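## Task

Place a lid, pressed all the way down, on plate C15 and on plate C51. Each plate has to finish in its original nest, lying flat between the locators, with its well A1 at the nest corner labelled A1. Anything that stays put only because the robot is holding it does not count. At the end, open the gripper and pull it away.

## Robot and tools

ROBOT. There is a single four-axis SCARA arm. Its joints, from the base outward, are lift (0.000 to 0.550 m), shoulder (-2.000 to 2.000 rad), elbow (-2.800 to 2.800 rad) and wrist yaw (-12.566 to 12.566 rad). It carries a two-finger parallel gripper that always stays level and can only turn about vertical. The commanded point, end_effector_position, sits midway between the two rubber pads, 2 to 3 cm behind the fingertips. In the gripper's own axes, the fingers point along +x and close along y. Plates are identified only by their ID labels. Well A1 is at each plate's cut-off corner.

FRAMES. Results report the pose in the scene frame. Its origin is on the table top beneath the arm's base, +z is up, and +y is to the left when you face along +x. Position is in metres and the orientation is end_effector_quat_wxyz. The reported position can be slightly wrong, and more so at long reach.

execute_actions. "actions" is a list holding zero or one item.
- An empty list only returns the current state.
- {"rows": [...], "steps": n} runs up to 15 control steps of 1/30 s each (default 15). Each row covers one step, and the final row repeats if there are fewer rows than steps.
- {"steps": n} alone is a wait of up to 300 steps, counted from the previous result, so your thinking time counts toward it.
- The optional "pictures" boolean switches images on or off.
A row is five numbers in [-1, 1], in this order: dx, dy, dz, rz, opening.
- dx, dy, dz, rz are an offset in the gripper's own axes. They are measured from the gripper pose in the latest result that reported one. If no result in this scene has reported a pose yet, or for a second call in the same reply, they are measured from where the robot is when the action starts.
- Every row counts from that same reference. Rows do not add up.
- 1.0 equals 0.6 m of travel or 180 degrees of turn. Positive rz turns from +x toward +y.
- opening is an absolute setting, not an offset: +1 is fully open (0.140 m) and -1 is closed (a 0.066 m gap remains). Going from open to closed takes at least about 0.6 s.
- All-zero offsets do not hold the arm still. They drive it back to the reference pose.
On each step the commanded pose is clipped to within 70 mm and 16 degrees of the measured pose. After an action ends, the arm only finishes reaching the last clipped pose. For long distances, check the reported pose and send the remainder.

move. "target" is one five-number row, with the same offset rules and opening meaning as above. "speed" is the path's top speed in m/s, from 0.002 to 0.5 (default 0.25); turning is capped at twice that value in rad/s. The opening is sent as the move begins. The straight path lasts between 0.5 and 10 s and stops early if it would run longer. The gripper turns the shorter way round. It may lag, drift off the path or go faster than the set speed, especially with the arm nearly straight. The move finishes when the arm is at rest, or 5 s after the path ends.
The result adds a "move:" line and the remaining distance to the target:
- The ending is done, off_target, moving, held or fault.
- limits=paced means the pose was clipped.
- limits=held means a check blocked some steps, after which the arm may rush.

wait. "seconds" is 0 to 10. Nothing new is sent while it runs.

zoom_image. "camera" is cam_low (fixed) or cam_wrist (on the hand). "region" is [x0, y0, x1, y1] in pixels of the 896x504 image, measured from the top-left, and can be at most 504 by 504.

finished_scene. "scene" is the number of the current scene. Ending it is final, and the result says whether the goal was met. A reply that contains no tool call ends the whole run.

RESULT LINES.
- The state line gives the pose.
- Joint positions lists lift (m), shoulder, elbow and wrist yaw (rad), then the pad gap (m).
- grip_measured is the measured finger opening on the same scale as the command. It can be off by about 1 mm.
- HELD marks steps whose row was not (fully) sent.
- "pose unreachable" means the clearance check altered or blocked the command.
- "Hand target" is the pose the controller is currently driving toward.
- MOTOR HOT warns at 85 °C. OVER-TEMPERATURE FAULT at 100 °C brakes the arm until it cools.

GRIPPING. To hold an object, keep commanding an opening about 0.04 below grip_measured; a smaller margin gives a lighter hold. Each pad pushes with about 18 N at most, and closing fast squeezes harder. Held parts may occasionally get yanked.

CAUTIONS.
- Keep the elbow at least 0.4 rad away from 0, or the arm may fold and fault.
- A joint that reaches its load limit stops the arm for 10 s. The limits are lift 55.8 N, shoulder 8.37 N m, elbow 4.18 N m and wrist yaw 1.39 N m, and a held object's weight counts toward them.
- Moves do not slow for obstacles. A faster approach hits harder, and a target set far beyond the contact point presses harder.
- Because offsets come from the measured pose, repeating a small offset against something rigid adds no force, but against something yielding it keeps pushing further.
- Holding a load heats the motors, even while you are thinking. The simulation keeps running between calls.
- Never drop, slam or knock anything off the table.

SUGGESTED ORDER. Look first, then read the labels and find the lids. Pick up a lid, lower it fully onto the right plate without moving the plate, release it and lift clear. Repeat for the second plate, then call finished_scene.

Each tool is called after "Emit:" as name([rows], argument=value, ...), one row to a line, values as JSON.

## Session

Emit:
execute_actions(actions=[])

Scene clock: 0.00 s of 12600.00 s.
end_effector_position=(+0.4693, -0.3242, +0.3962) grip_measured=+1.00 end_effector_quat_wxyz=(+0.903, +0.000, +0.000, +0.430)
Joint positions: [ 0.391 -0.76   2.343 -0.695  0.14 ]
Hand target: +0.469, -0.324, +0.396; +0.903, +0.000, +0.000, +0.430
camera_calibration (this result's frames):
cam_wrist: T_world_to_cam=[[0.776941, -0.629573, 0.000385174, -0.560021], [-0.377079, -0.465834, -0.800506, 0.330967], [0.504157, 0.621801, -0.599324, 0.298156], [0, 0, 0, 1]] pos_world=[0.409587, -0.383793, 0.443849]

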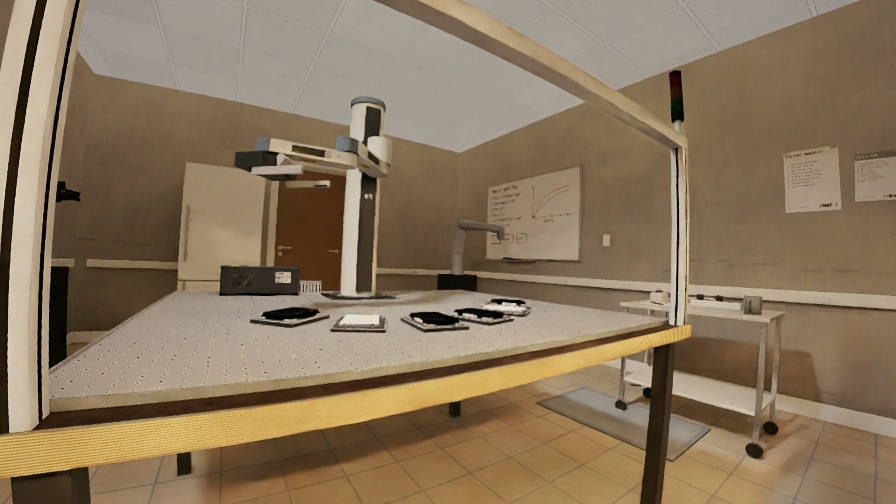

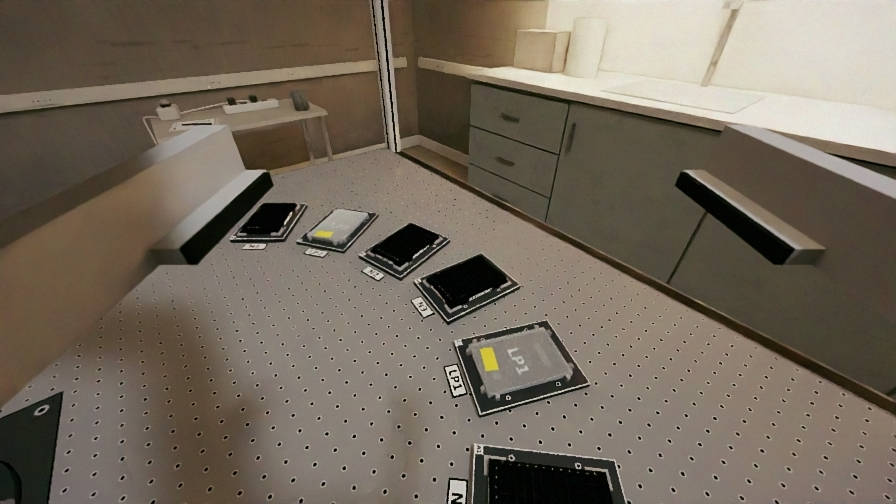

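Emit:
move(target=[0.467, 0.334, -0.3, -0.255, 1], speed=0.4)

Emit:
zoom_image(camera="cam_wrist", region=[300, 200, 640, 370])

Scene clock: 4.20 s of 12600.00 s.
end_effector_position=(+0.4903, +0.0198, +0.2162) grip_measured=+1.00 end_effector_quat_wxyz=(+0.999, +0.000, +0.000, +0.044)
Joint positions: [ 0.211  1.06   0.674 -1.646  0.14 ]
Hand target: +0.490, +0.020, +0.216; +0.999, +0.000, +0.000, +0.044
Off the commanded pose: 0.000 m, 0 deg.
move: done; limits=paced
camera_calibration (this result's frames):
cam_wrist: T_world_to_cam=[[0.0890337, -0.996029, 0.000385174, -0.015191], [-0.596917, -0.0536672, -0.800506, 0.454626], [0.797348, 0.0710421, -0.599324, -0.167023], [0, 0, 0, 1]] pos_world=[0.405902, 0.0211336, 0.263836]

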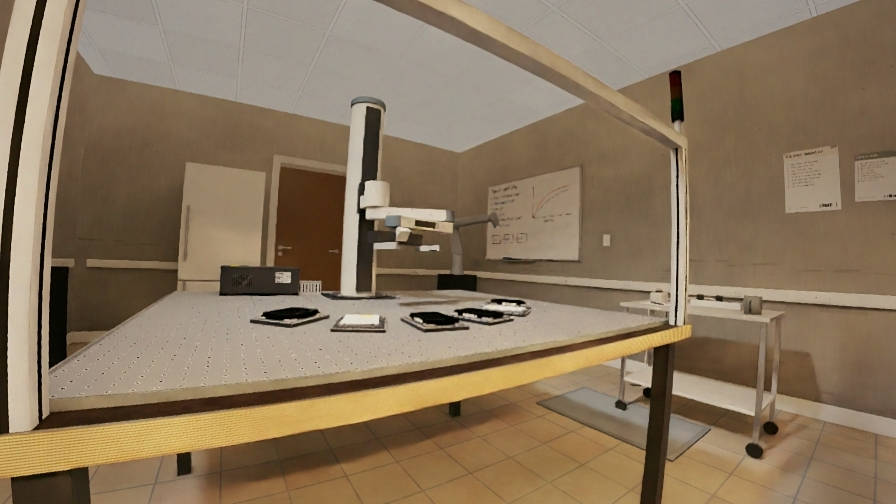

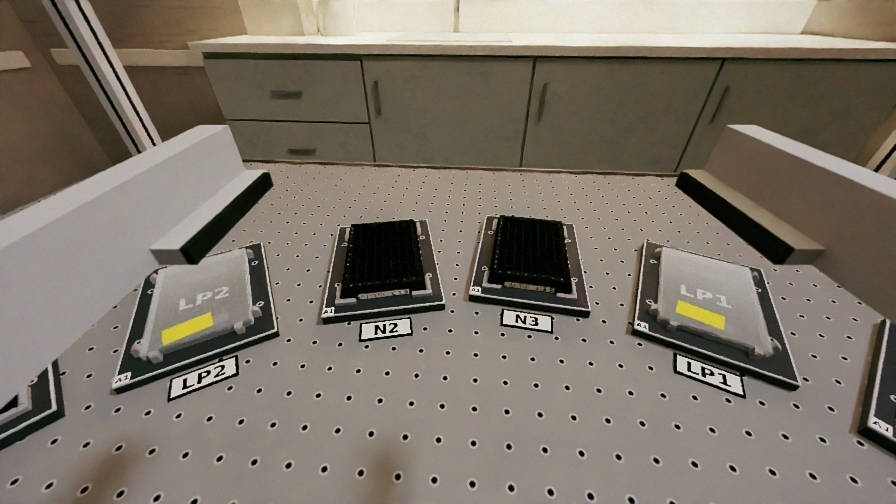

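Region (300, 200, 640, 370) of cam_wrist's 896x504 image, scaled by 1.482, with more detail than that image has.

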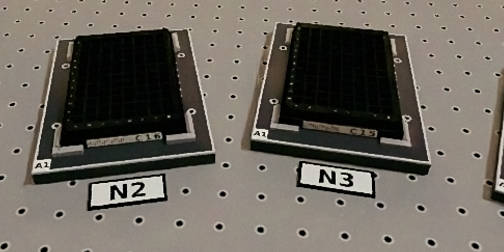

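Emit:
move(target=[0.268, -0.425, -0.2695, -0.16, 0.1], speed=0.35)

Scene clock: 9.47 s of 12600.00 s.
end_effector_position=(+0.6729, -0.2201, +0.0544) grip_measured=+0.10 end_effector_quat_wxyz=(+0.979, +0.000, +0.000, -0.206)
Joint positions: [ 0.049  0.203  1.777 -2.395  0.107]
Hand target: +0.673, -0.220, +0.054; +0.979, +0.000, +0.000, -0.206
Off the commanded pose: 0.000 m, 0 deg.
After step 90, 0.80 s passed at rest.
move: done
camera_calibration (this result's frames):
cam_wrist: T_world_to_cam=[[-0.401719, -0.915763, 0.000385174, 0.0775877], [-0.548963, 0.240478, -0.800506, 0.453739], [0.732981, -0.32179, -0.599324, -0.435676], [0, 0, 0, 1]] pos_world=[0.599597, -0.178259, 0.10208]

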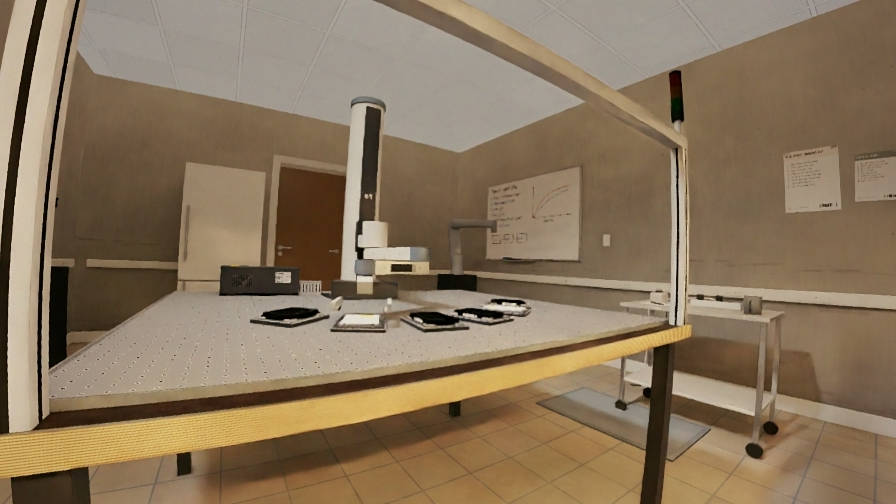

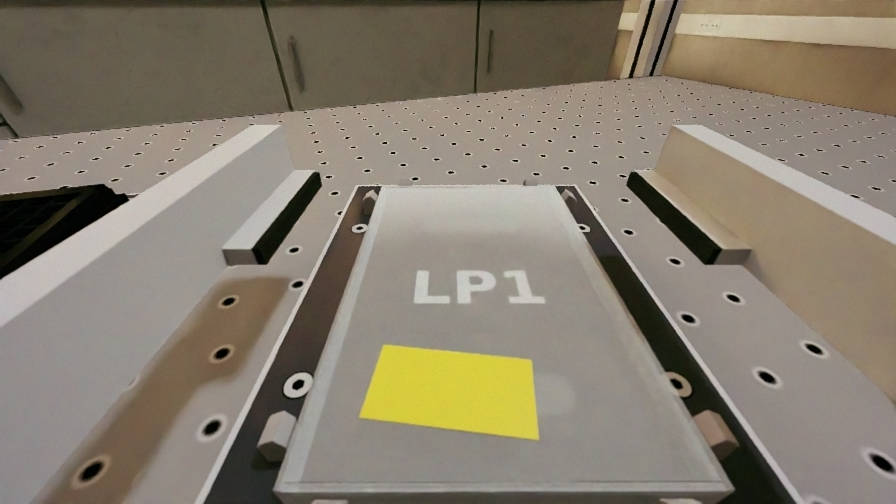

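Emit:
move(target=[0.0033, -0.0022, -0.04, 0, -0.2], speed=0.03)

Emit:
move(target=[0, 0, 0, 0, -0.52])

Emit:
move(target=[0, 0, 0.04, 0, -0.52], speed=0.05)

Emit:
move(target=[-0.047, 0.302, 0, 0.107, -0.52], speed=0.2)

Scene clock: 15.20 s of 12600.00 s.
end_effector_position=(+0.6742, -0.2220, +0.0304) grip_measured=-0.20 end_effector_quat_wxyz=(+0.979, +0.000, +0.000, -0.206)
Joint positions: [ 0.025  0.195  1.789 -2.398  0.096]
Hand target: +0.674, -0.222, +0.030; +0.979, +0.000, +0.000, -0.206
Off the commanded pose: 0.000 m, 0 deg.
After step 90, 1.70 s passed at rest.
move: done
camera_calibration (this result's frames):
cam_wrist: T_world_to_cam=[[-0.40145, -0.915881, 0.000385174, 0.0761579], [-0.549033, 0.240316, -0.800506, 0.435669], [0.733076, -0.321575, -0.599324, -0.45168], [0, 0, 0, 1]] pos_world=[0.600886, -0.180196, 0.0780238]

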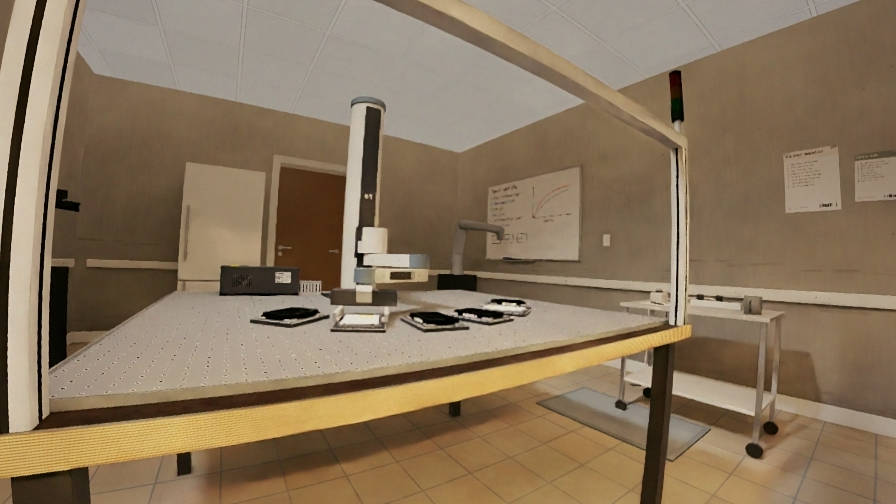

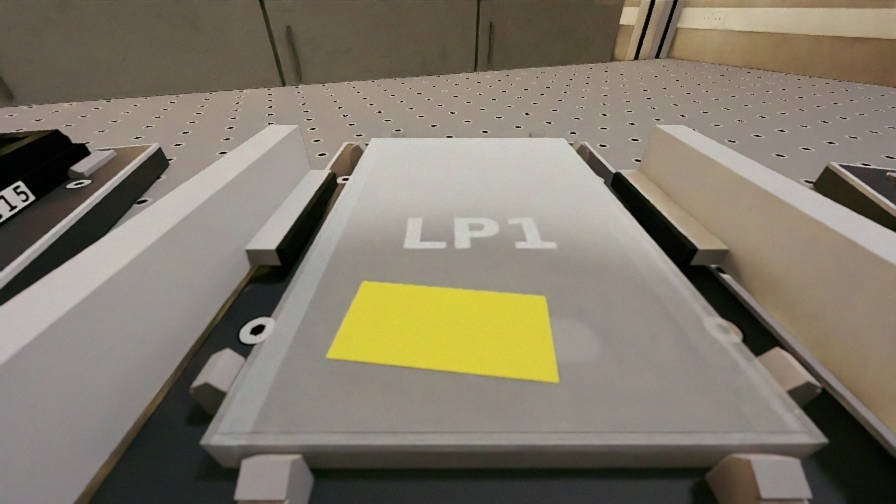

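Scene clock: 15.70 s of 12600.00 s.
end_effector_position=(+0.6742, -0.2220, +0.0304) grip_measured=-0.47 end_effector_quat_wxyz=(+0.979, +0.000, +0.000, -0.206)
Joint positions: [ 0.025  0.195  1.789 -2.398  0.085]
Hand target: +0.674, -0.222, +0.030; +0.979, +0.000, +0.000, -0.206
Off the commanded pose: 0.000 m, 0 deg.
move: done
camera_calibration (this result's frames):
cam_wrist: T_world_to_cam=[[-0.401429, -0.91589, 0.000385174, 0.0761489], [-0.549039, 0.240304, -0.800506, 0.43567], [0.733083, -0.321558, -0.599324, -0.451681], [0, 0, 0, 1]] pos_world=[0.600888, -0.180191, 0.0780239]

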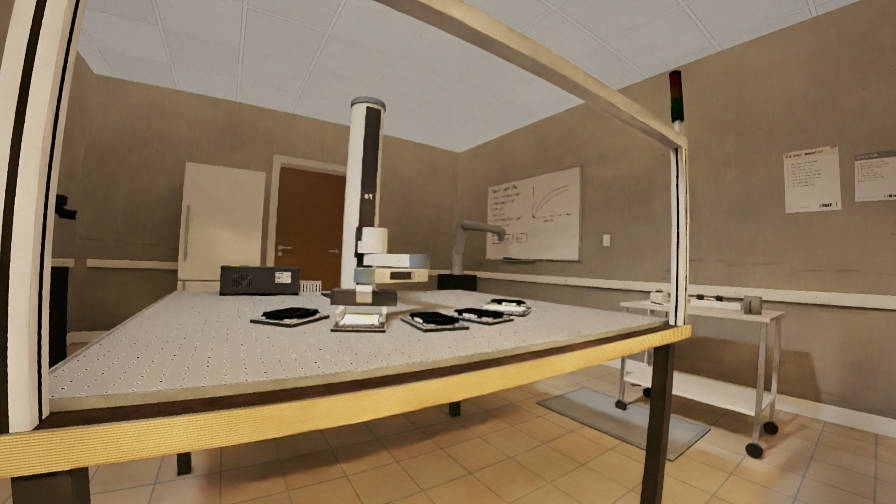

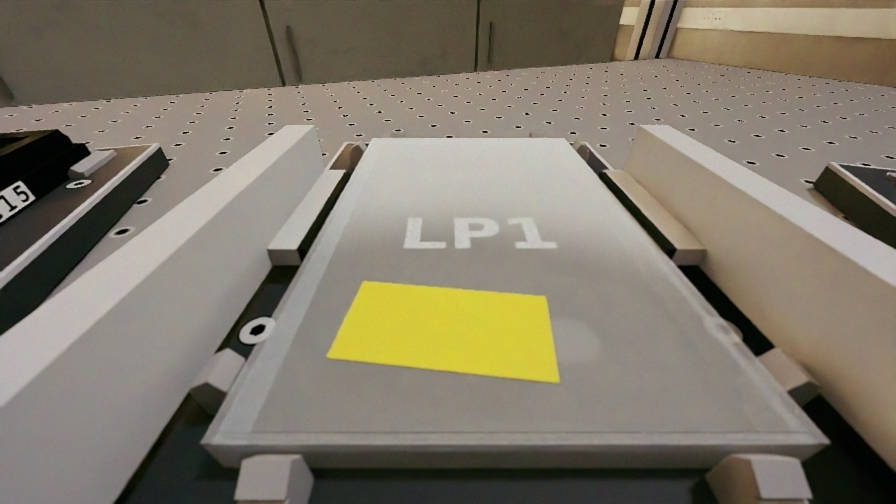

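Scene clock: 16.40 s of 12600.00 s.
end_effector_position=(+0.6742, -0.2220, +0.0544) grip_measured=-0.47 end_effector_quat_wxyz=(+0.979, +0.000, +0.000, -0.206)
Joint positions: [ 0.049  0.195  1.789 -2.398  0.085]
Hand target: +0.674, -0.222, +0.054; +0.979, +0.000, +0.000, -0.206
Off the commanded pose: 0.000 m, 0 deg.
move: done
camera_calibration (this result's frames):
cam_wrist: T_world_to_cam=[[-0.401415, -0.915896, 0.000385174, 0.0761333], [-0.549043, 0.240295, -0.800506, 0.454925], [0.733088, -0.321546, -0.599324, -0.43727], [0, 0, 0, 1]] pos_world=[0.600892, -0.180189, 0.102075]

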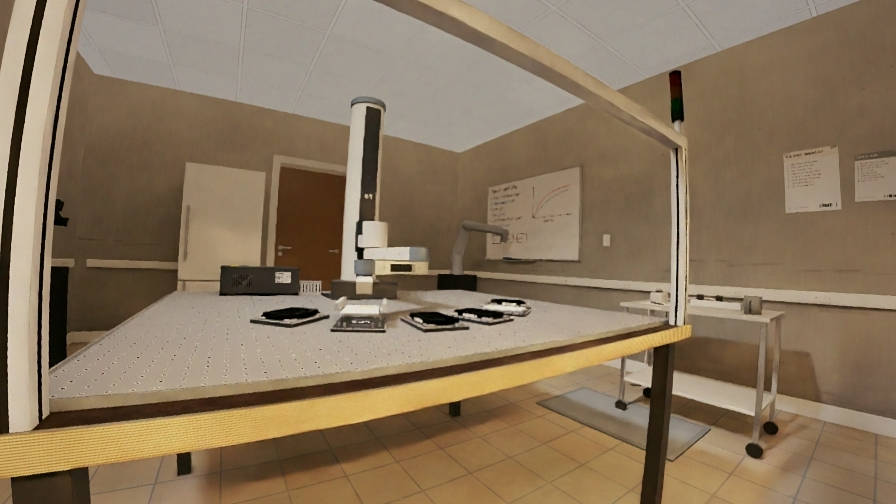

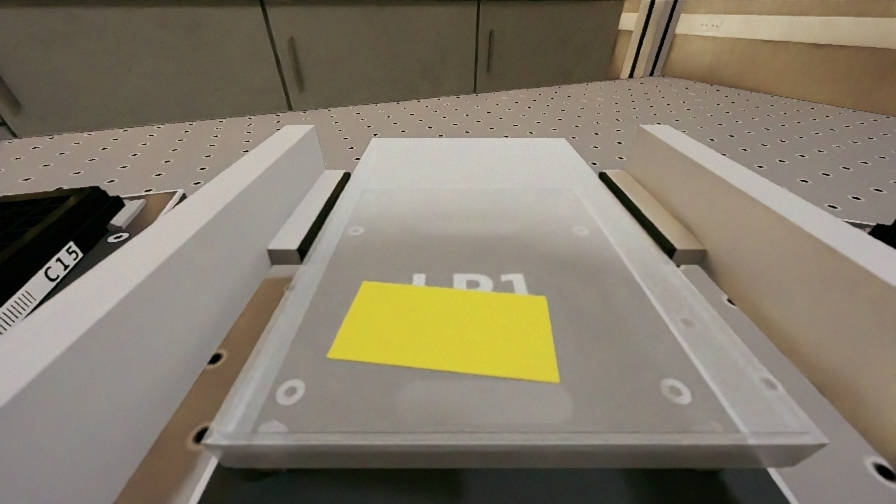

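Scene clock: 17.60 s of 12600.00 s.
end_effector_position=(+0.7213, -0.0445, +0.0544) grip_measured=-0.47 end_effector_quat_wxyz=(+0.999, +0.000, +0.000, -0.039)
Joint positions: [ 0.049  0.527  1.8   -2.405  0.085]
Hand target: +0.721, -0.045, +0.054; +0.999, +0.000, +0.000, -0.039
Off the commanded pose: 0.000 m, 0 deg.
move: done
camera_calibration (this result's frames):
cam_wrist: T_world_to_cam=[[-0.0762345, -0.99709, 0.000385174, 0.0194173], [-0.597604, 0.0453817, -0.800506, 0.464491], [0.798159, -0.0612563, -0.599324, -0.450084], [0, 0, 0, 1]] pos_world=[0.6383, -0.0292891, 0.102074]

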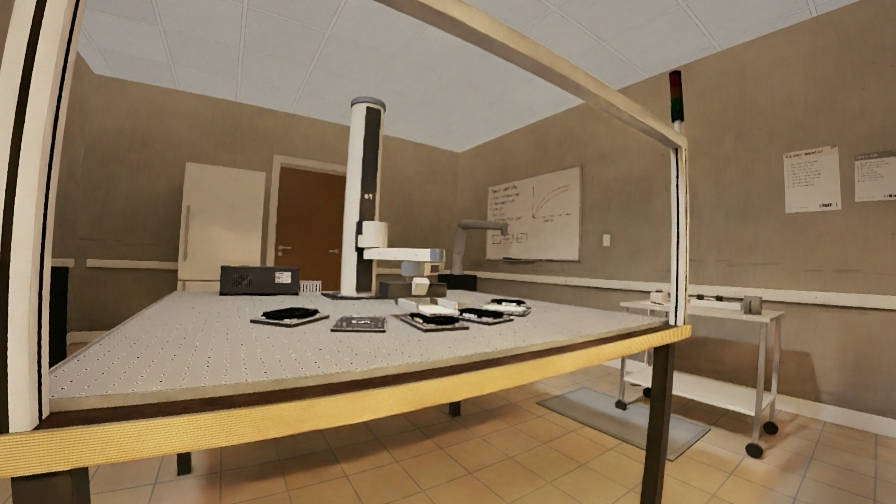

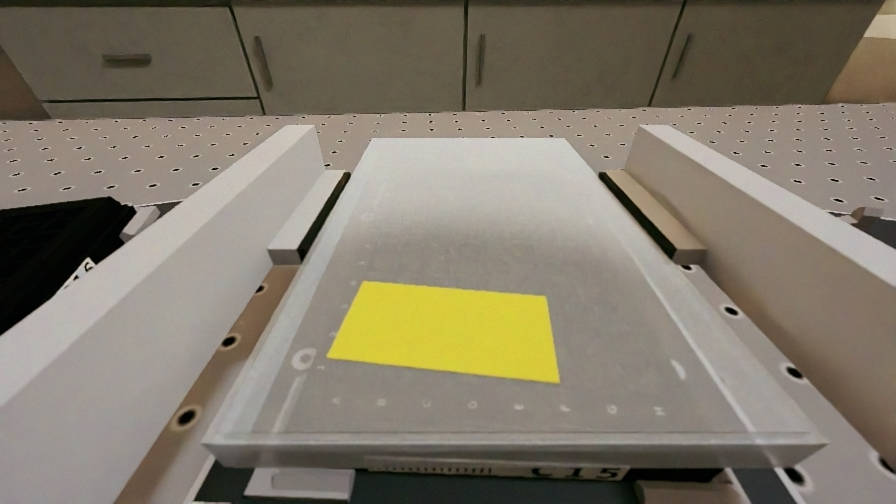

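Emit:
move(target=[0.012, -0.0045, 0, -0.0118, -0.52], speed=0.04)

Scene clock: 20.73 s of 12600.00 s.
end_effector_position=(+0.7283, -0.0476, +0.0544) grip_measured=-0.47 end_effector_quat_wxyz=(+0.998, +0.000, +0.000, -0.057)
Joint positions: [ 0.049  0.513  1.846 -2.474  0.085]
Hand target: +0.728, -0.048, +0.054; +0.998, +0.000, +0.000, -0.057
Off the commanded pose: 0.000 m, 0 deg.
move: done
camera_calibration (this result's frames):
cam_wrist: T_world_to_cam=[[-0.112762, -0.993622, 0.000385174, 0.0436016], [-0.595537, 0.0672746, -0.800506, 0.468339], [0.795375, -0.090496, -0.599324, -0.455207], [0, 0, 0, 1]] pos_world=[0.64589, -0.0293782, 0.102074]

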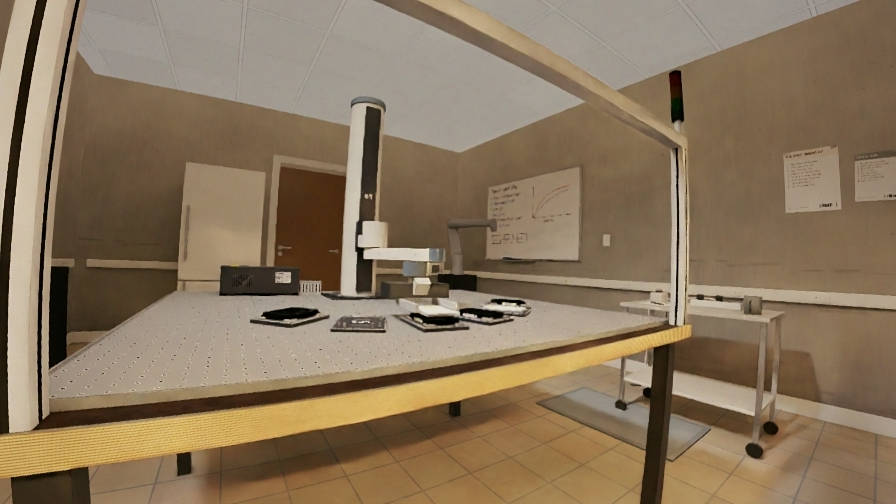

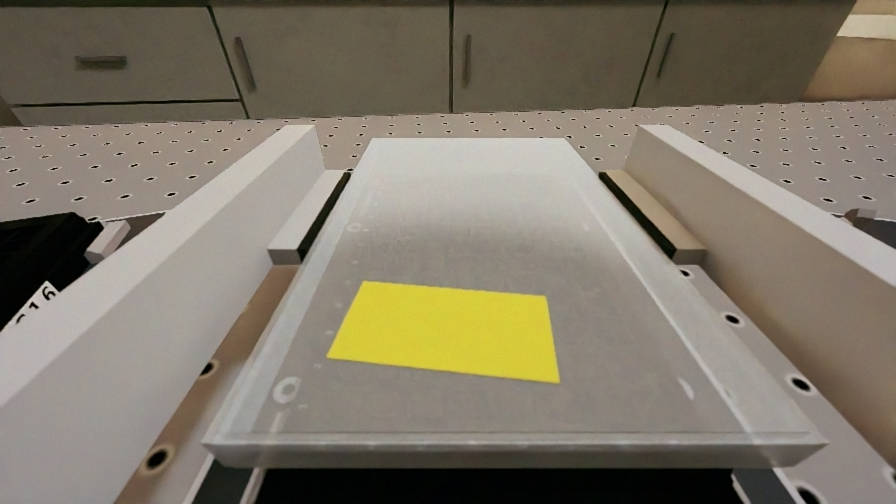

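Emit:
move(target=[0, 0, -0.0237, 0, -0.52], speed=0.007)

Scene clock: 24.57 s of 12600.00 s.
end_effector_position=(+0.7283, -0.0476, +0.0408) grip_measured=-0.47 end_effector_quat_wxyz=(+0.998, +0.000, +0.000, -0.057)
Joint positions: [ 0.036  0.513  1.846 -2.474  0.085]
Hand target: +0.728, -0.048, +0.040; +0.998, +0.000, +0.000, -0.057
Off the commanded pose: 0.001 m, 0 deg.
move: done
camera_calibration (this result's frames):
cam_wrist: T_world_to_cam=[[-0.112611, -0.993639, 0.000385174, 0.0435341], [-0.595547, 0.0671839, -0.800506, 0.457438], [0.795388, -0.0903748, -0.599324, -0.463393], [0, 0, 0, 1]] pos_world=[0.645905, -0.0293543, 0.0884426]

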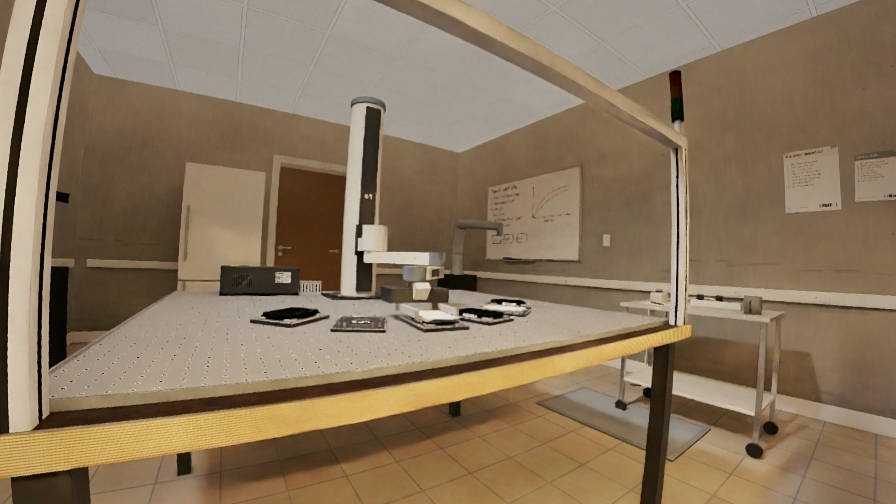

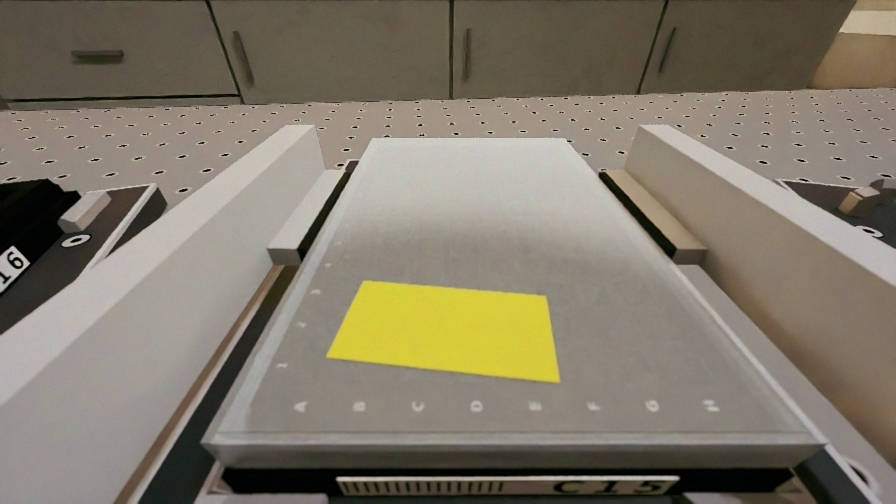

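Emit:
move(target=[0, 0, 0, 0, -0.1])

Emit:
move(target=[0, 0, 0.0227, 0, -0.1], speed=0.05)

Emit:
move(target=[-0.2275, 0.5453, 0, 0.219, -0.1])

Scene clock: 30.23 s of 12600.00 s.
end_effector_position=(+0.7283, -0.0476, +0.0409) grip_measured=-0.10 end_effector_quat_wxyz=(+0.998, +0.000, +0.000, -0.057)
Joint positions: [ 0.036  0.513  1.846 -2.474  0.099]
Hand target: +0.728, -0.048, +0.041; +0.998, +0.000, +0.000, -0.057
Off the commanded pose: 0.000 m, 0 deg.
After step 90, 1.97 s passed at rest.
move: done
camera_calibration (this result's frames):
cam_wrist: T_world_to_cam=[[-0.11261, -0.993639, 0.000385174, 0.0435335], [-0.595547, 0.0671835, -0.800506, 0.457482], [0.795389, -0.0903744, -0.599324, -0.463359], [0, 0, 0, 1]] pos_world=[0.645905, -0.0293544, 0.0884981]

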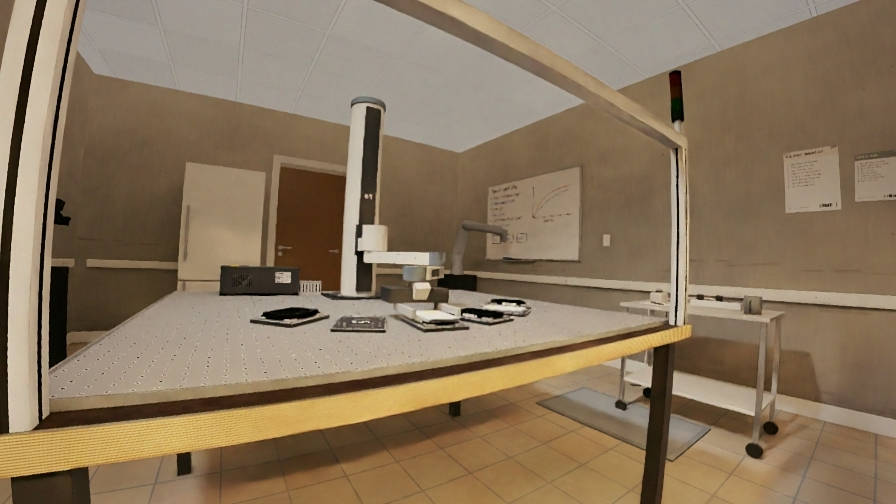

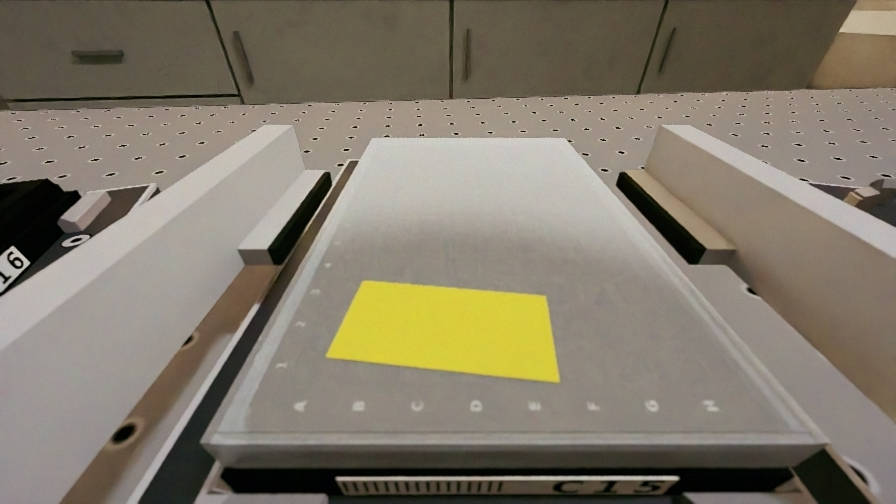

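Scene clock: 30.93 s of 12600.00 s.
end_effector_position=(+0.7283, -0.0476, +0.0545) grip_measured=-0.10 end_effector_quat_wxyz=(+0.998, +0.000, +0.000, -0.057)
Joint positions: [ 0.05   0.513  1.846 -2.474  0.099]
Hand target: +0.728, -0.048, +0.054; +0.998, +0.000, +0.000, -0.057
Off the commanded pose: 0.000 m, 0 deg.
move: done
camera_calibration (this result's frames):
cam_wrist: T_world_to_cam=[[-0.112607, -0.99364, 0.000385174, 0.0435271], [-0.595547, 0.0671818, -0.800506, 0.46843], [0.795389, -0.0903721, -0.599324, -0.455163], [0, 0, 0, 1]] pos_world=[0.645905, -0.0293538, 0.102174]

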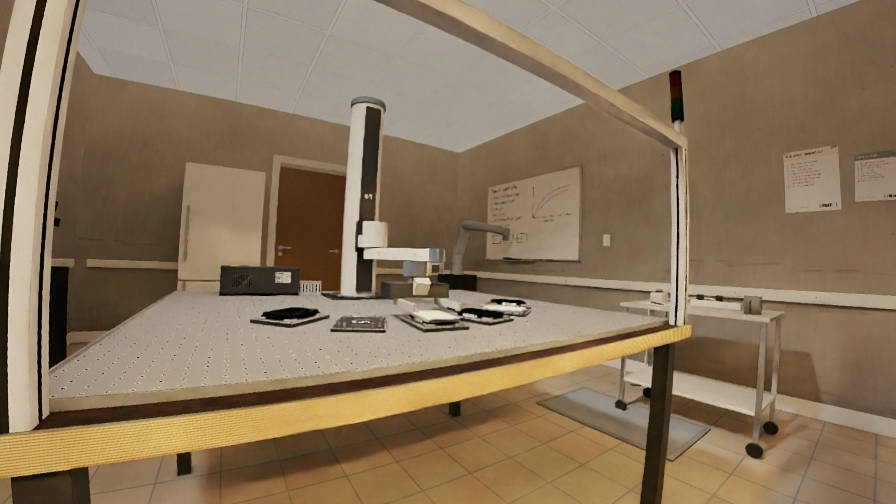

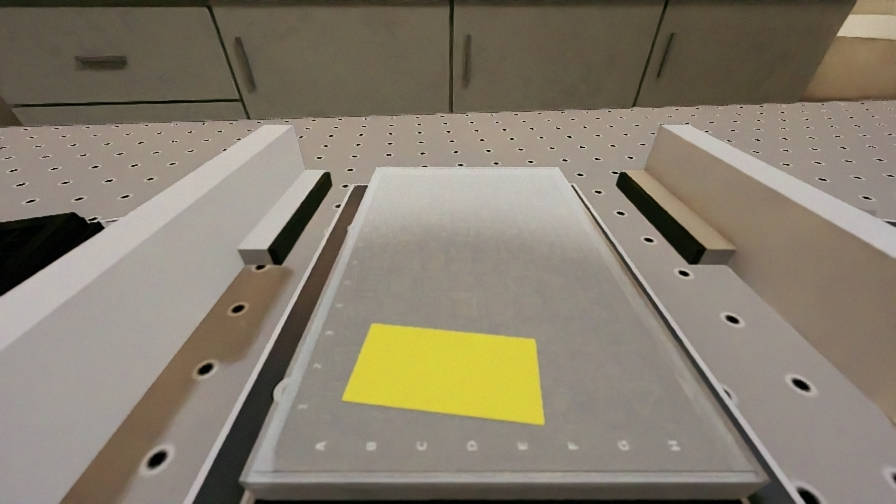

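Scene clock: 32.67 s of 12600.00 s.
end_effector_position=(+0.6297, +0.2932, +0.0545) grip_measured=-0.10 end_effector_quat_wxyz=(+0.959, +0.000, +0.000, +0.283)
Joint positions: [ 0.05   1.201  1.757 -2.383  0.099]
Hand target: +0.630, +0.293, +0.055; +0.959, +0.000, +0.000, +0.283
Off the commanded pose: 0.000 m, 0 deg.
move: done
camera_calibration (this result's frames):
cam_wrist: T_world_to_cam=[[0.544475, -0.838777, 0.000385174, -0.088132], [-0.502532, -0.326576, -0.800506, 0.443686], [0.671572, 0.435662, -0.599324, -0.422197], [0, 0, 0, 1]] pos_world=[0.554488, 0.254909, 0.102174]

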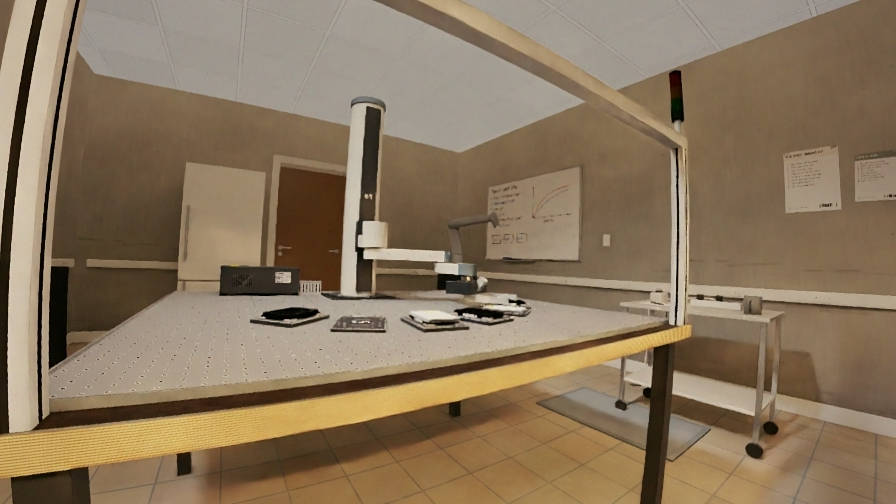

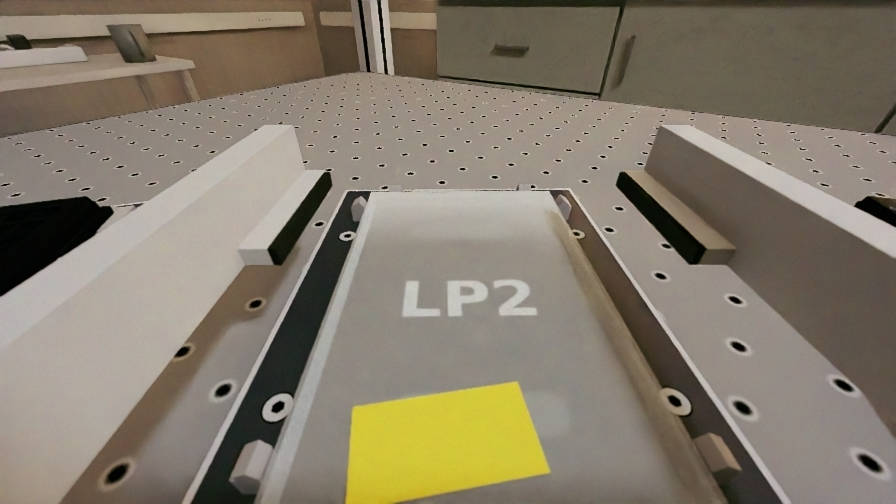

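Emit:
move(target=[-0.0057, 0.004, -0.04, 0.005, -0.2], speed=0.03)

Emit:
move(target=[0, 0, 0, 0, -0.52])

Emit:
move(target=[0, 0, 0.04, 0, -0.52], speed=0.05)

Scene clock: 36.17 s of 12600.00 s.
end_effector_position=(+0.6256, +0.2933, +0.0305) grip_measured=-0.20 end_effector_quat_wxyz=(+0.957, +0.000, +0.000, +0.291)
Joint positions: [ 0.025  1.21   1.736 -2.356  0.096]
Hand target: +0.626, +0.293, +0.031; +0.957, +0.000, +0.000, +0.291
Off the commanded pose: 0.000 m, 0 deg.
move: done
camera_calibration (this result's frames):
cam_wrist: T_world_to_cam=[[0.557339, -0.830285, 0.000385174, -0.0963517], [-0.497438, -0.334283, -0.800506, 0.421466], [0.664777, 0.445962, -0.599324, -0.432663], [0, 0, 0, 1]] pos_world=[0.550979, 0.253841, 0.0781181]

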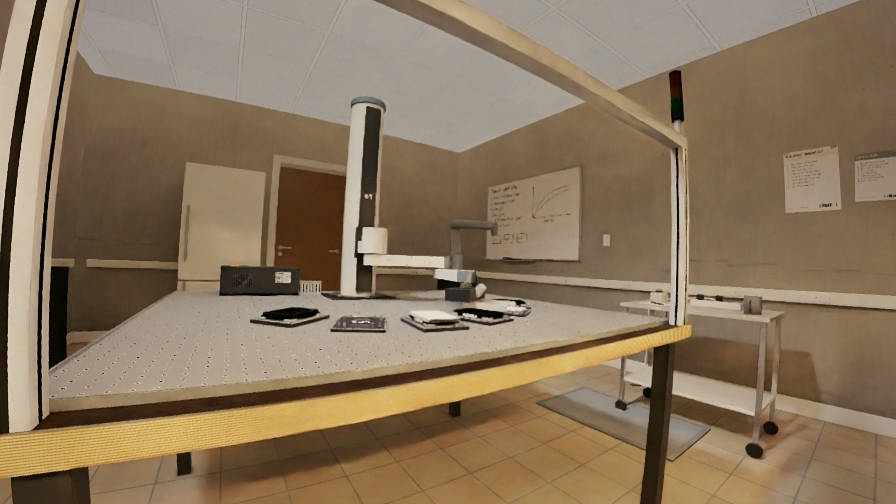

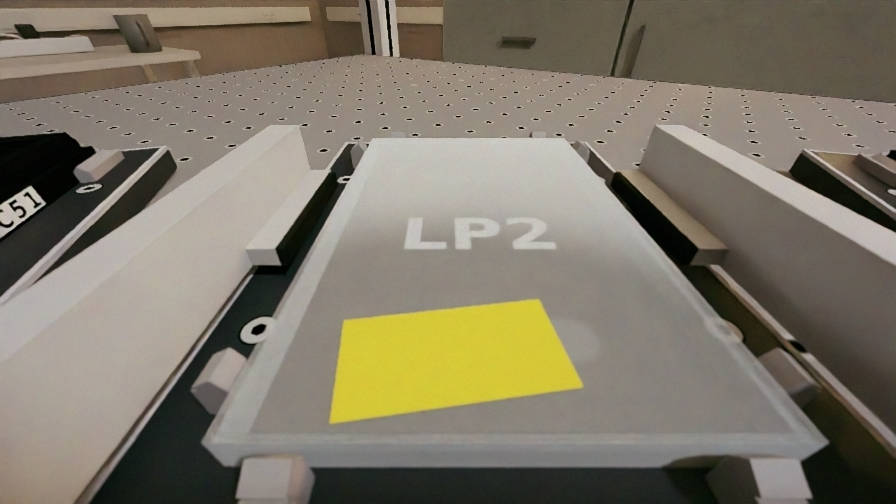

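Scene clock: 36.67 s of 12600.00 s.
end_effector_position=(+0.6256, +0.2933, +0.0305) grip_measured=-0.47 end_effector_quat_wxyz=(+0.957, +0.000, +0.000, +0.291)
Joint positions: [ 0.025  1.21   1.736 -2.356  0.085]
Hand target: +0.626, +0.293, +0.030; +0.957, +0.000, +0.000, +0.291
Off the commanded pose: 0.000 m, 0 deg.
move: done
camera_calibration (this result's frames):
cam_wrist: T_world_to_cam=[[0.557334, -0.830289, 0.000385174, -0.0963518], [-0.49744, -0.33428, -0.800506, 0.421467], [0.66478, 0.445957, -0.599324, -0.432664], [0, 0, 0, 1]] pos_world=[0.550981, 0.253838, 0.0781181]

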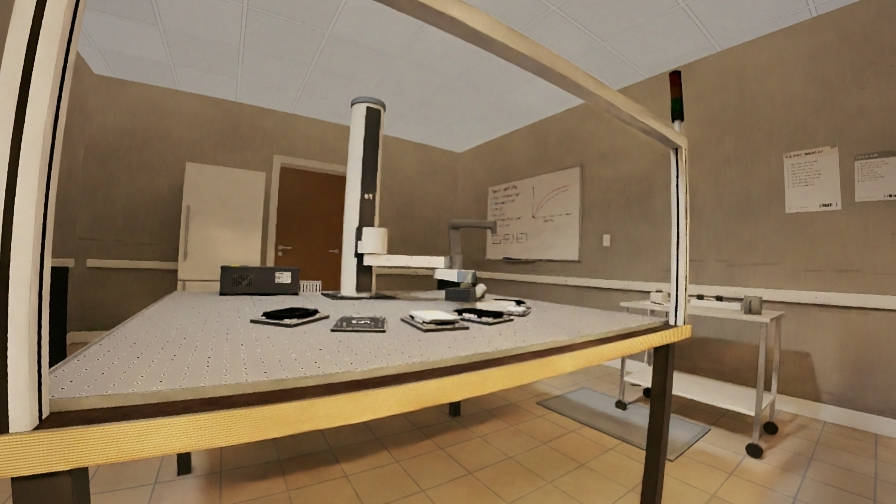

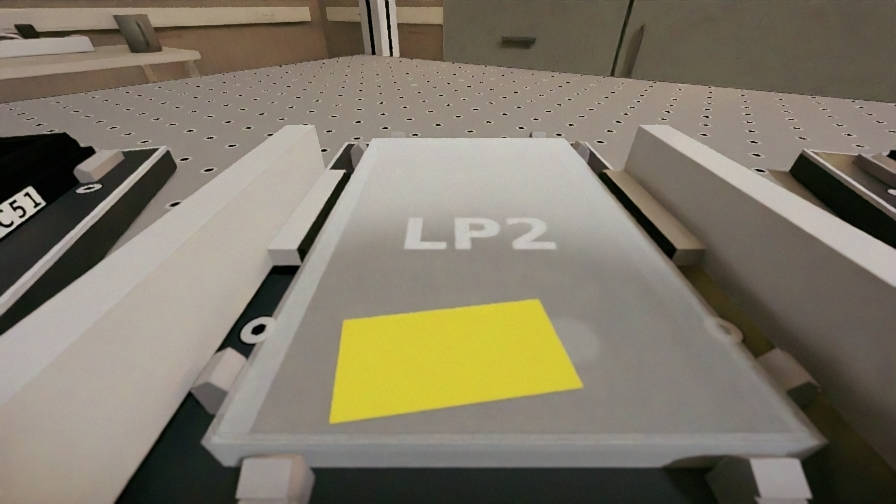

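Scene clock: 37.37 s of 12600.00 s.
end_effector_position=(+0.6256, +0.2933, +0.0545) grip_measured=-0.47 end_effector_quat_wxyz=(+0.957, +0.000, +0.000, +0.291)
Joint positions: [ 0.05   1.21   1.736 -2.356  0.085]
Hand target: +0.626, +0.293, +0.054; +0.957, +0.000, +0.000, +0.291
Off the commanded pose: 0.000 m, 0 deg.
move: done
camera_calibration (this result's frames):
cam_wrist: T_world_to_cam=[[0.557344, -0.830282, 0.000385174, -0.0963655], [-0.497436, -0.334286, -0.800506, 0.44072], [0.664775, 0.445965, -0.599324, -0.41825], [0, 0, 0, 1]] pos_world=[0.550981, 0.253841, 0.102169]

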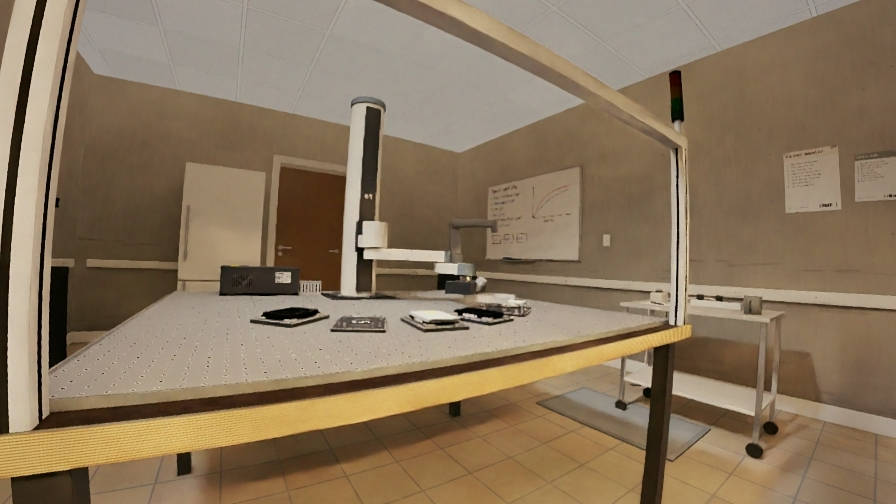

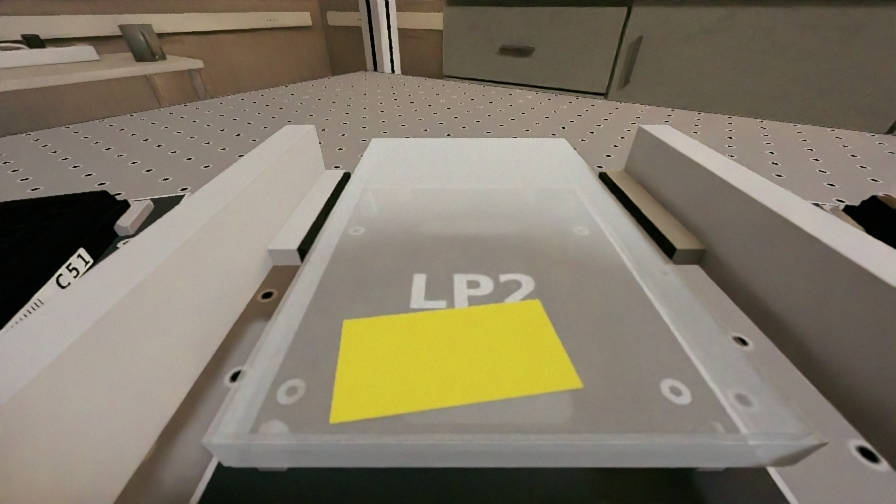

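Emit:
move(target=[-0.04, 0.292, 0, 0.097, -0.52], speed=0.2)

Scene clock: 40.67 s of 12600.00 s.
end_effector_position=(+0.5080, +0.4256, +0.0545) grip_measured=-0.47 end_effector_quat_wxyz=(+0.901, +0.000, +0.000, +0.433)
Joint positions: [ 0.05   1.541  1.753 -2.399  0.085]
Hand target: +0.508, +0.425, +0.055; +0.902, +0.000, +0.000, +0.433
Off the commanded pose: 0.000 m, 0 deg.
move: done
camera_calibration (this result's frames):
cam_wrist: T_world_to_cam=[[0.781137, -0.62436, 0.000385174, -0.122256], [-0.373953, -0.468347, -0.800506, 0.420782], [0.499984, 0.625161, -0.599324, -0.391638], [0, 0, 0, 1]] pos_world=[0.448664, 0.365576, 0.102168]

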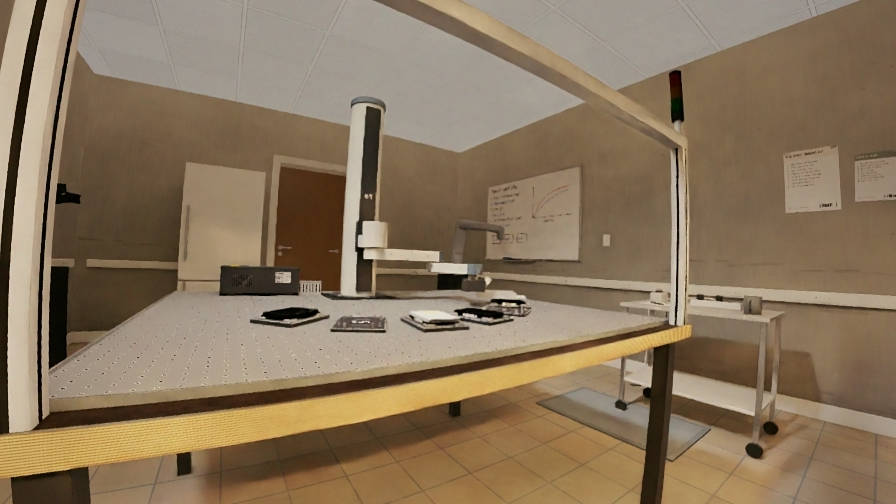

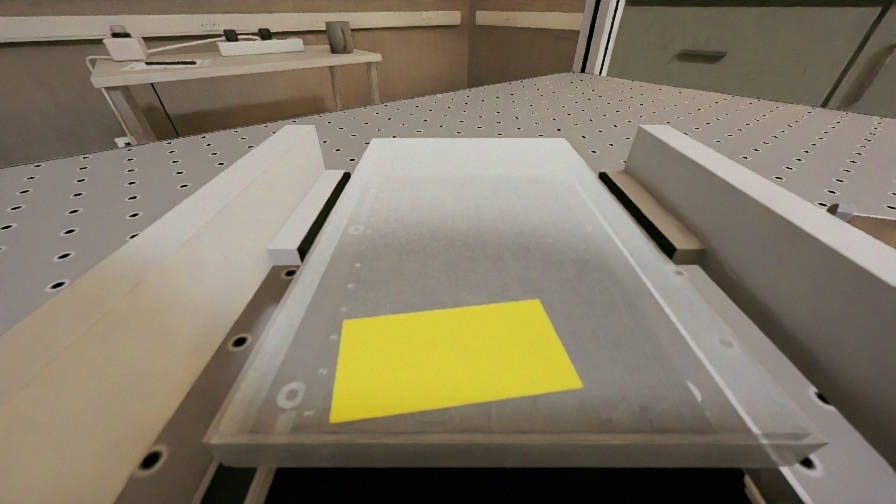

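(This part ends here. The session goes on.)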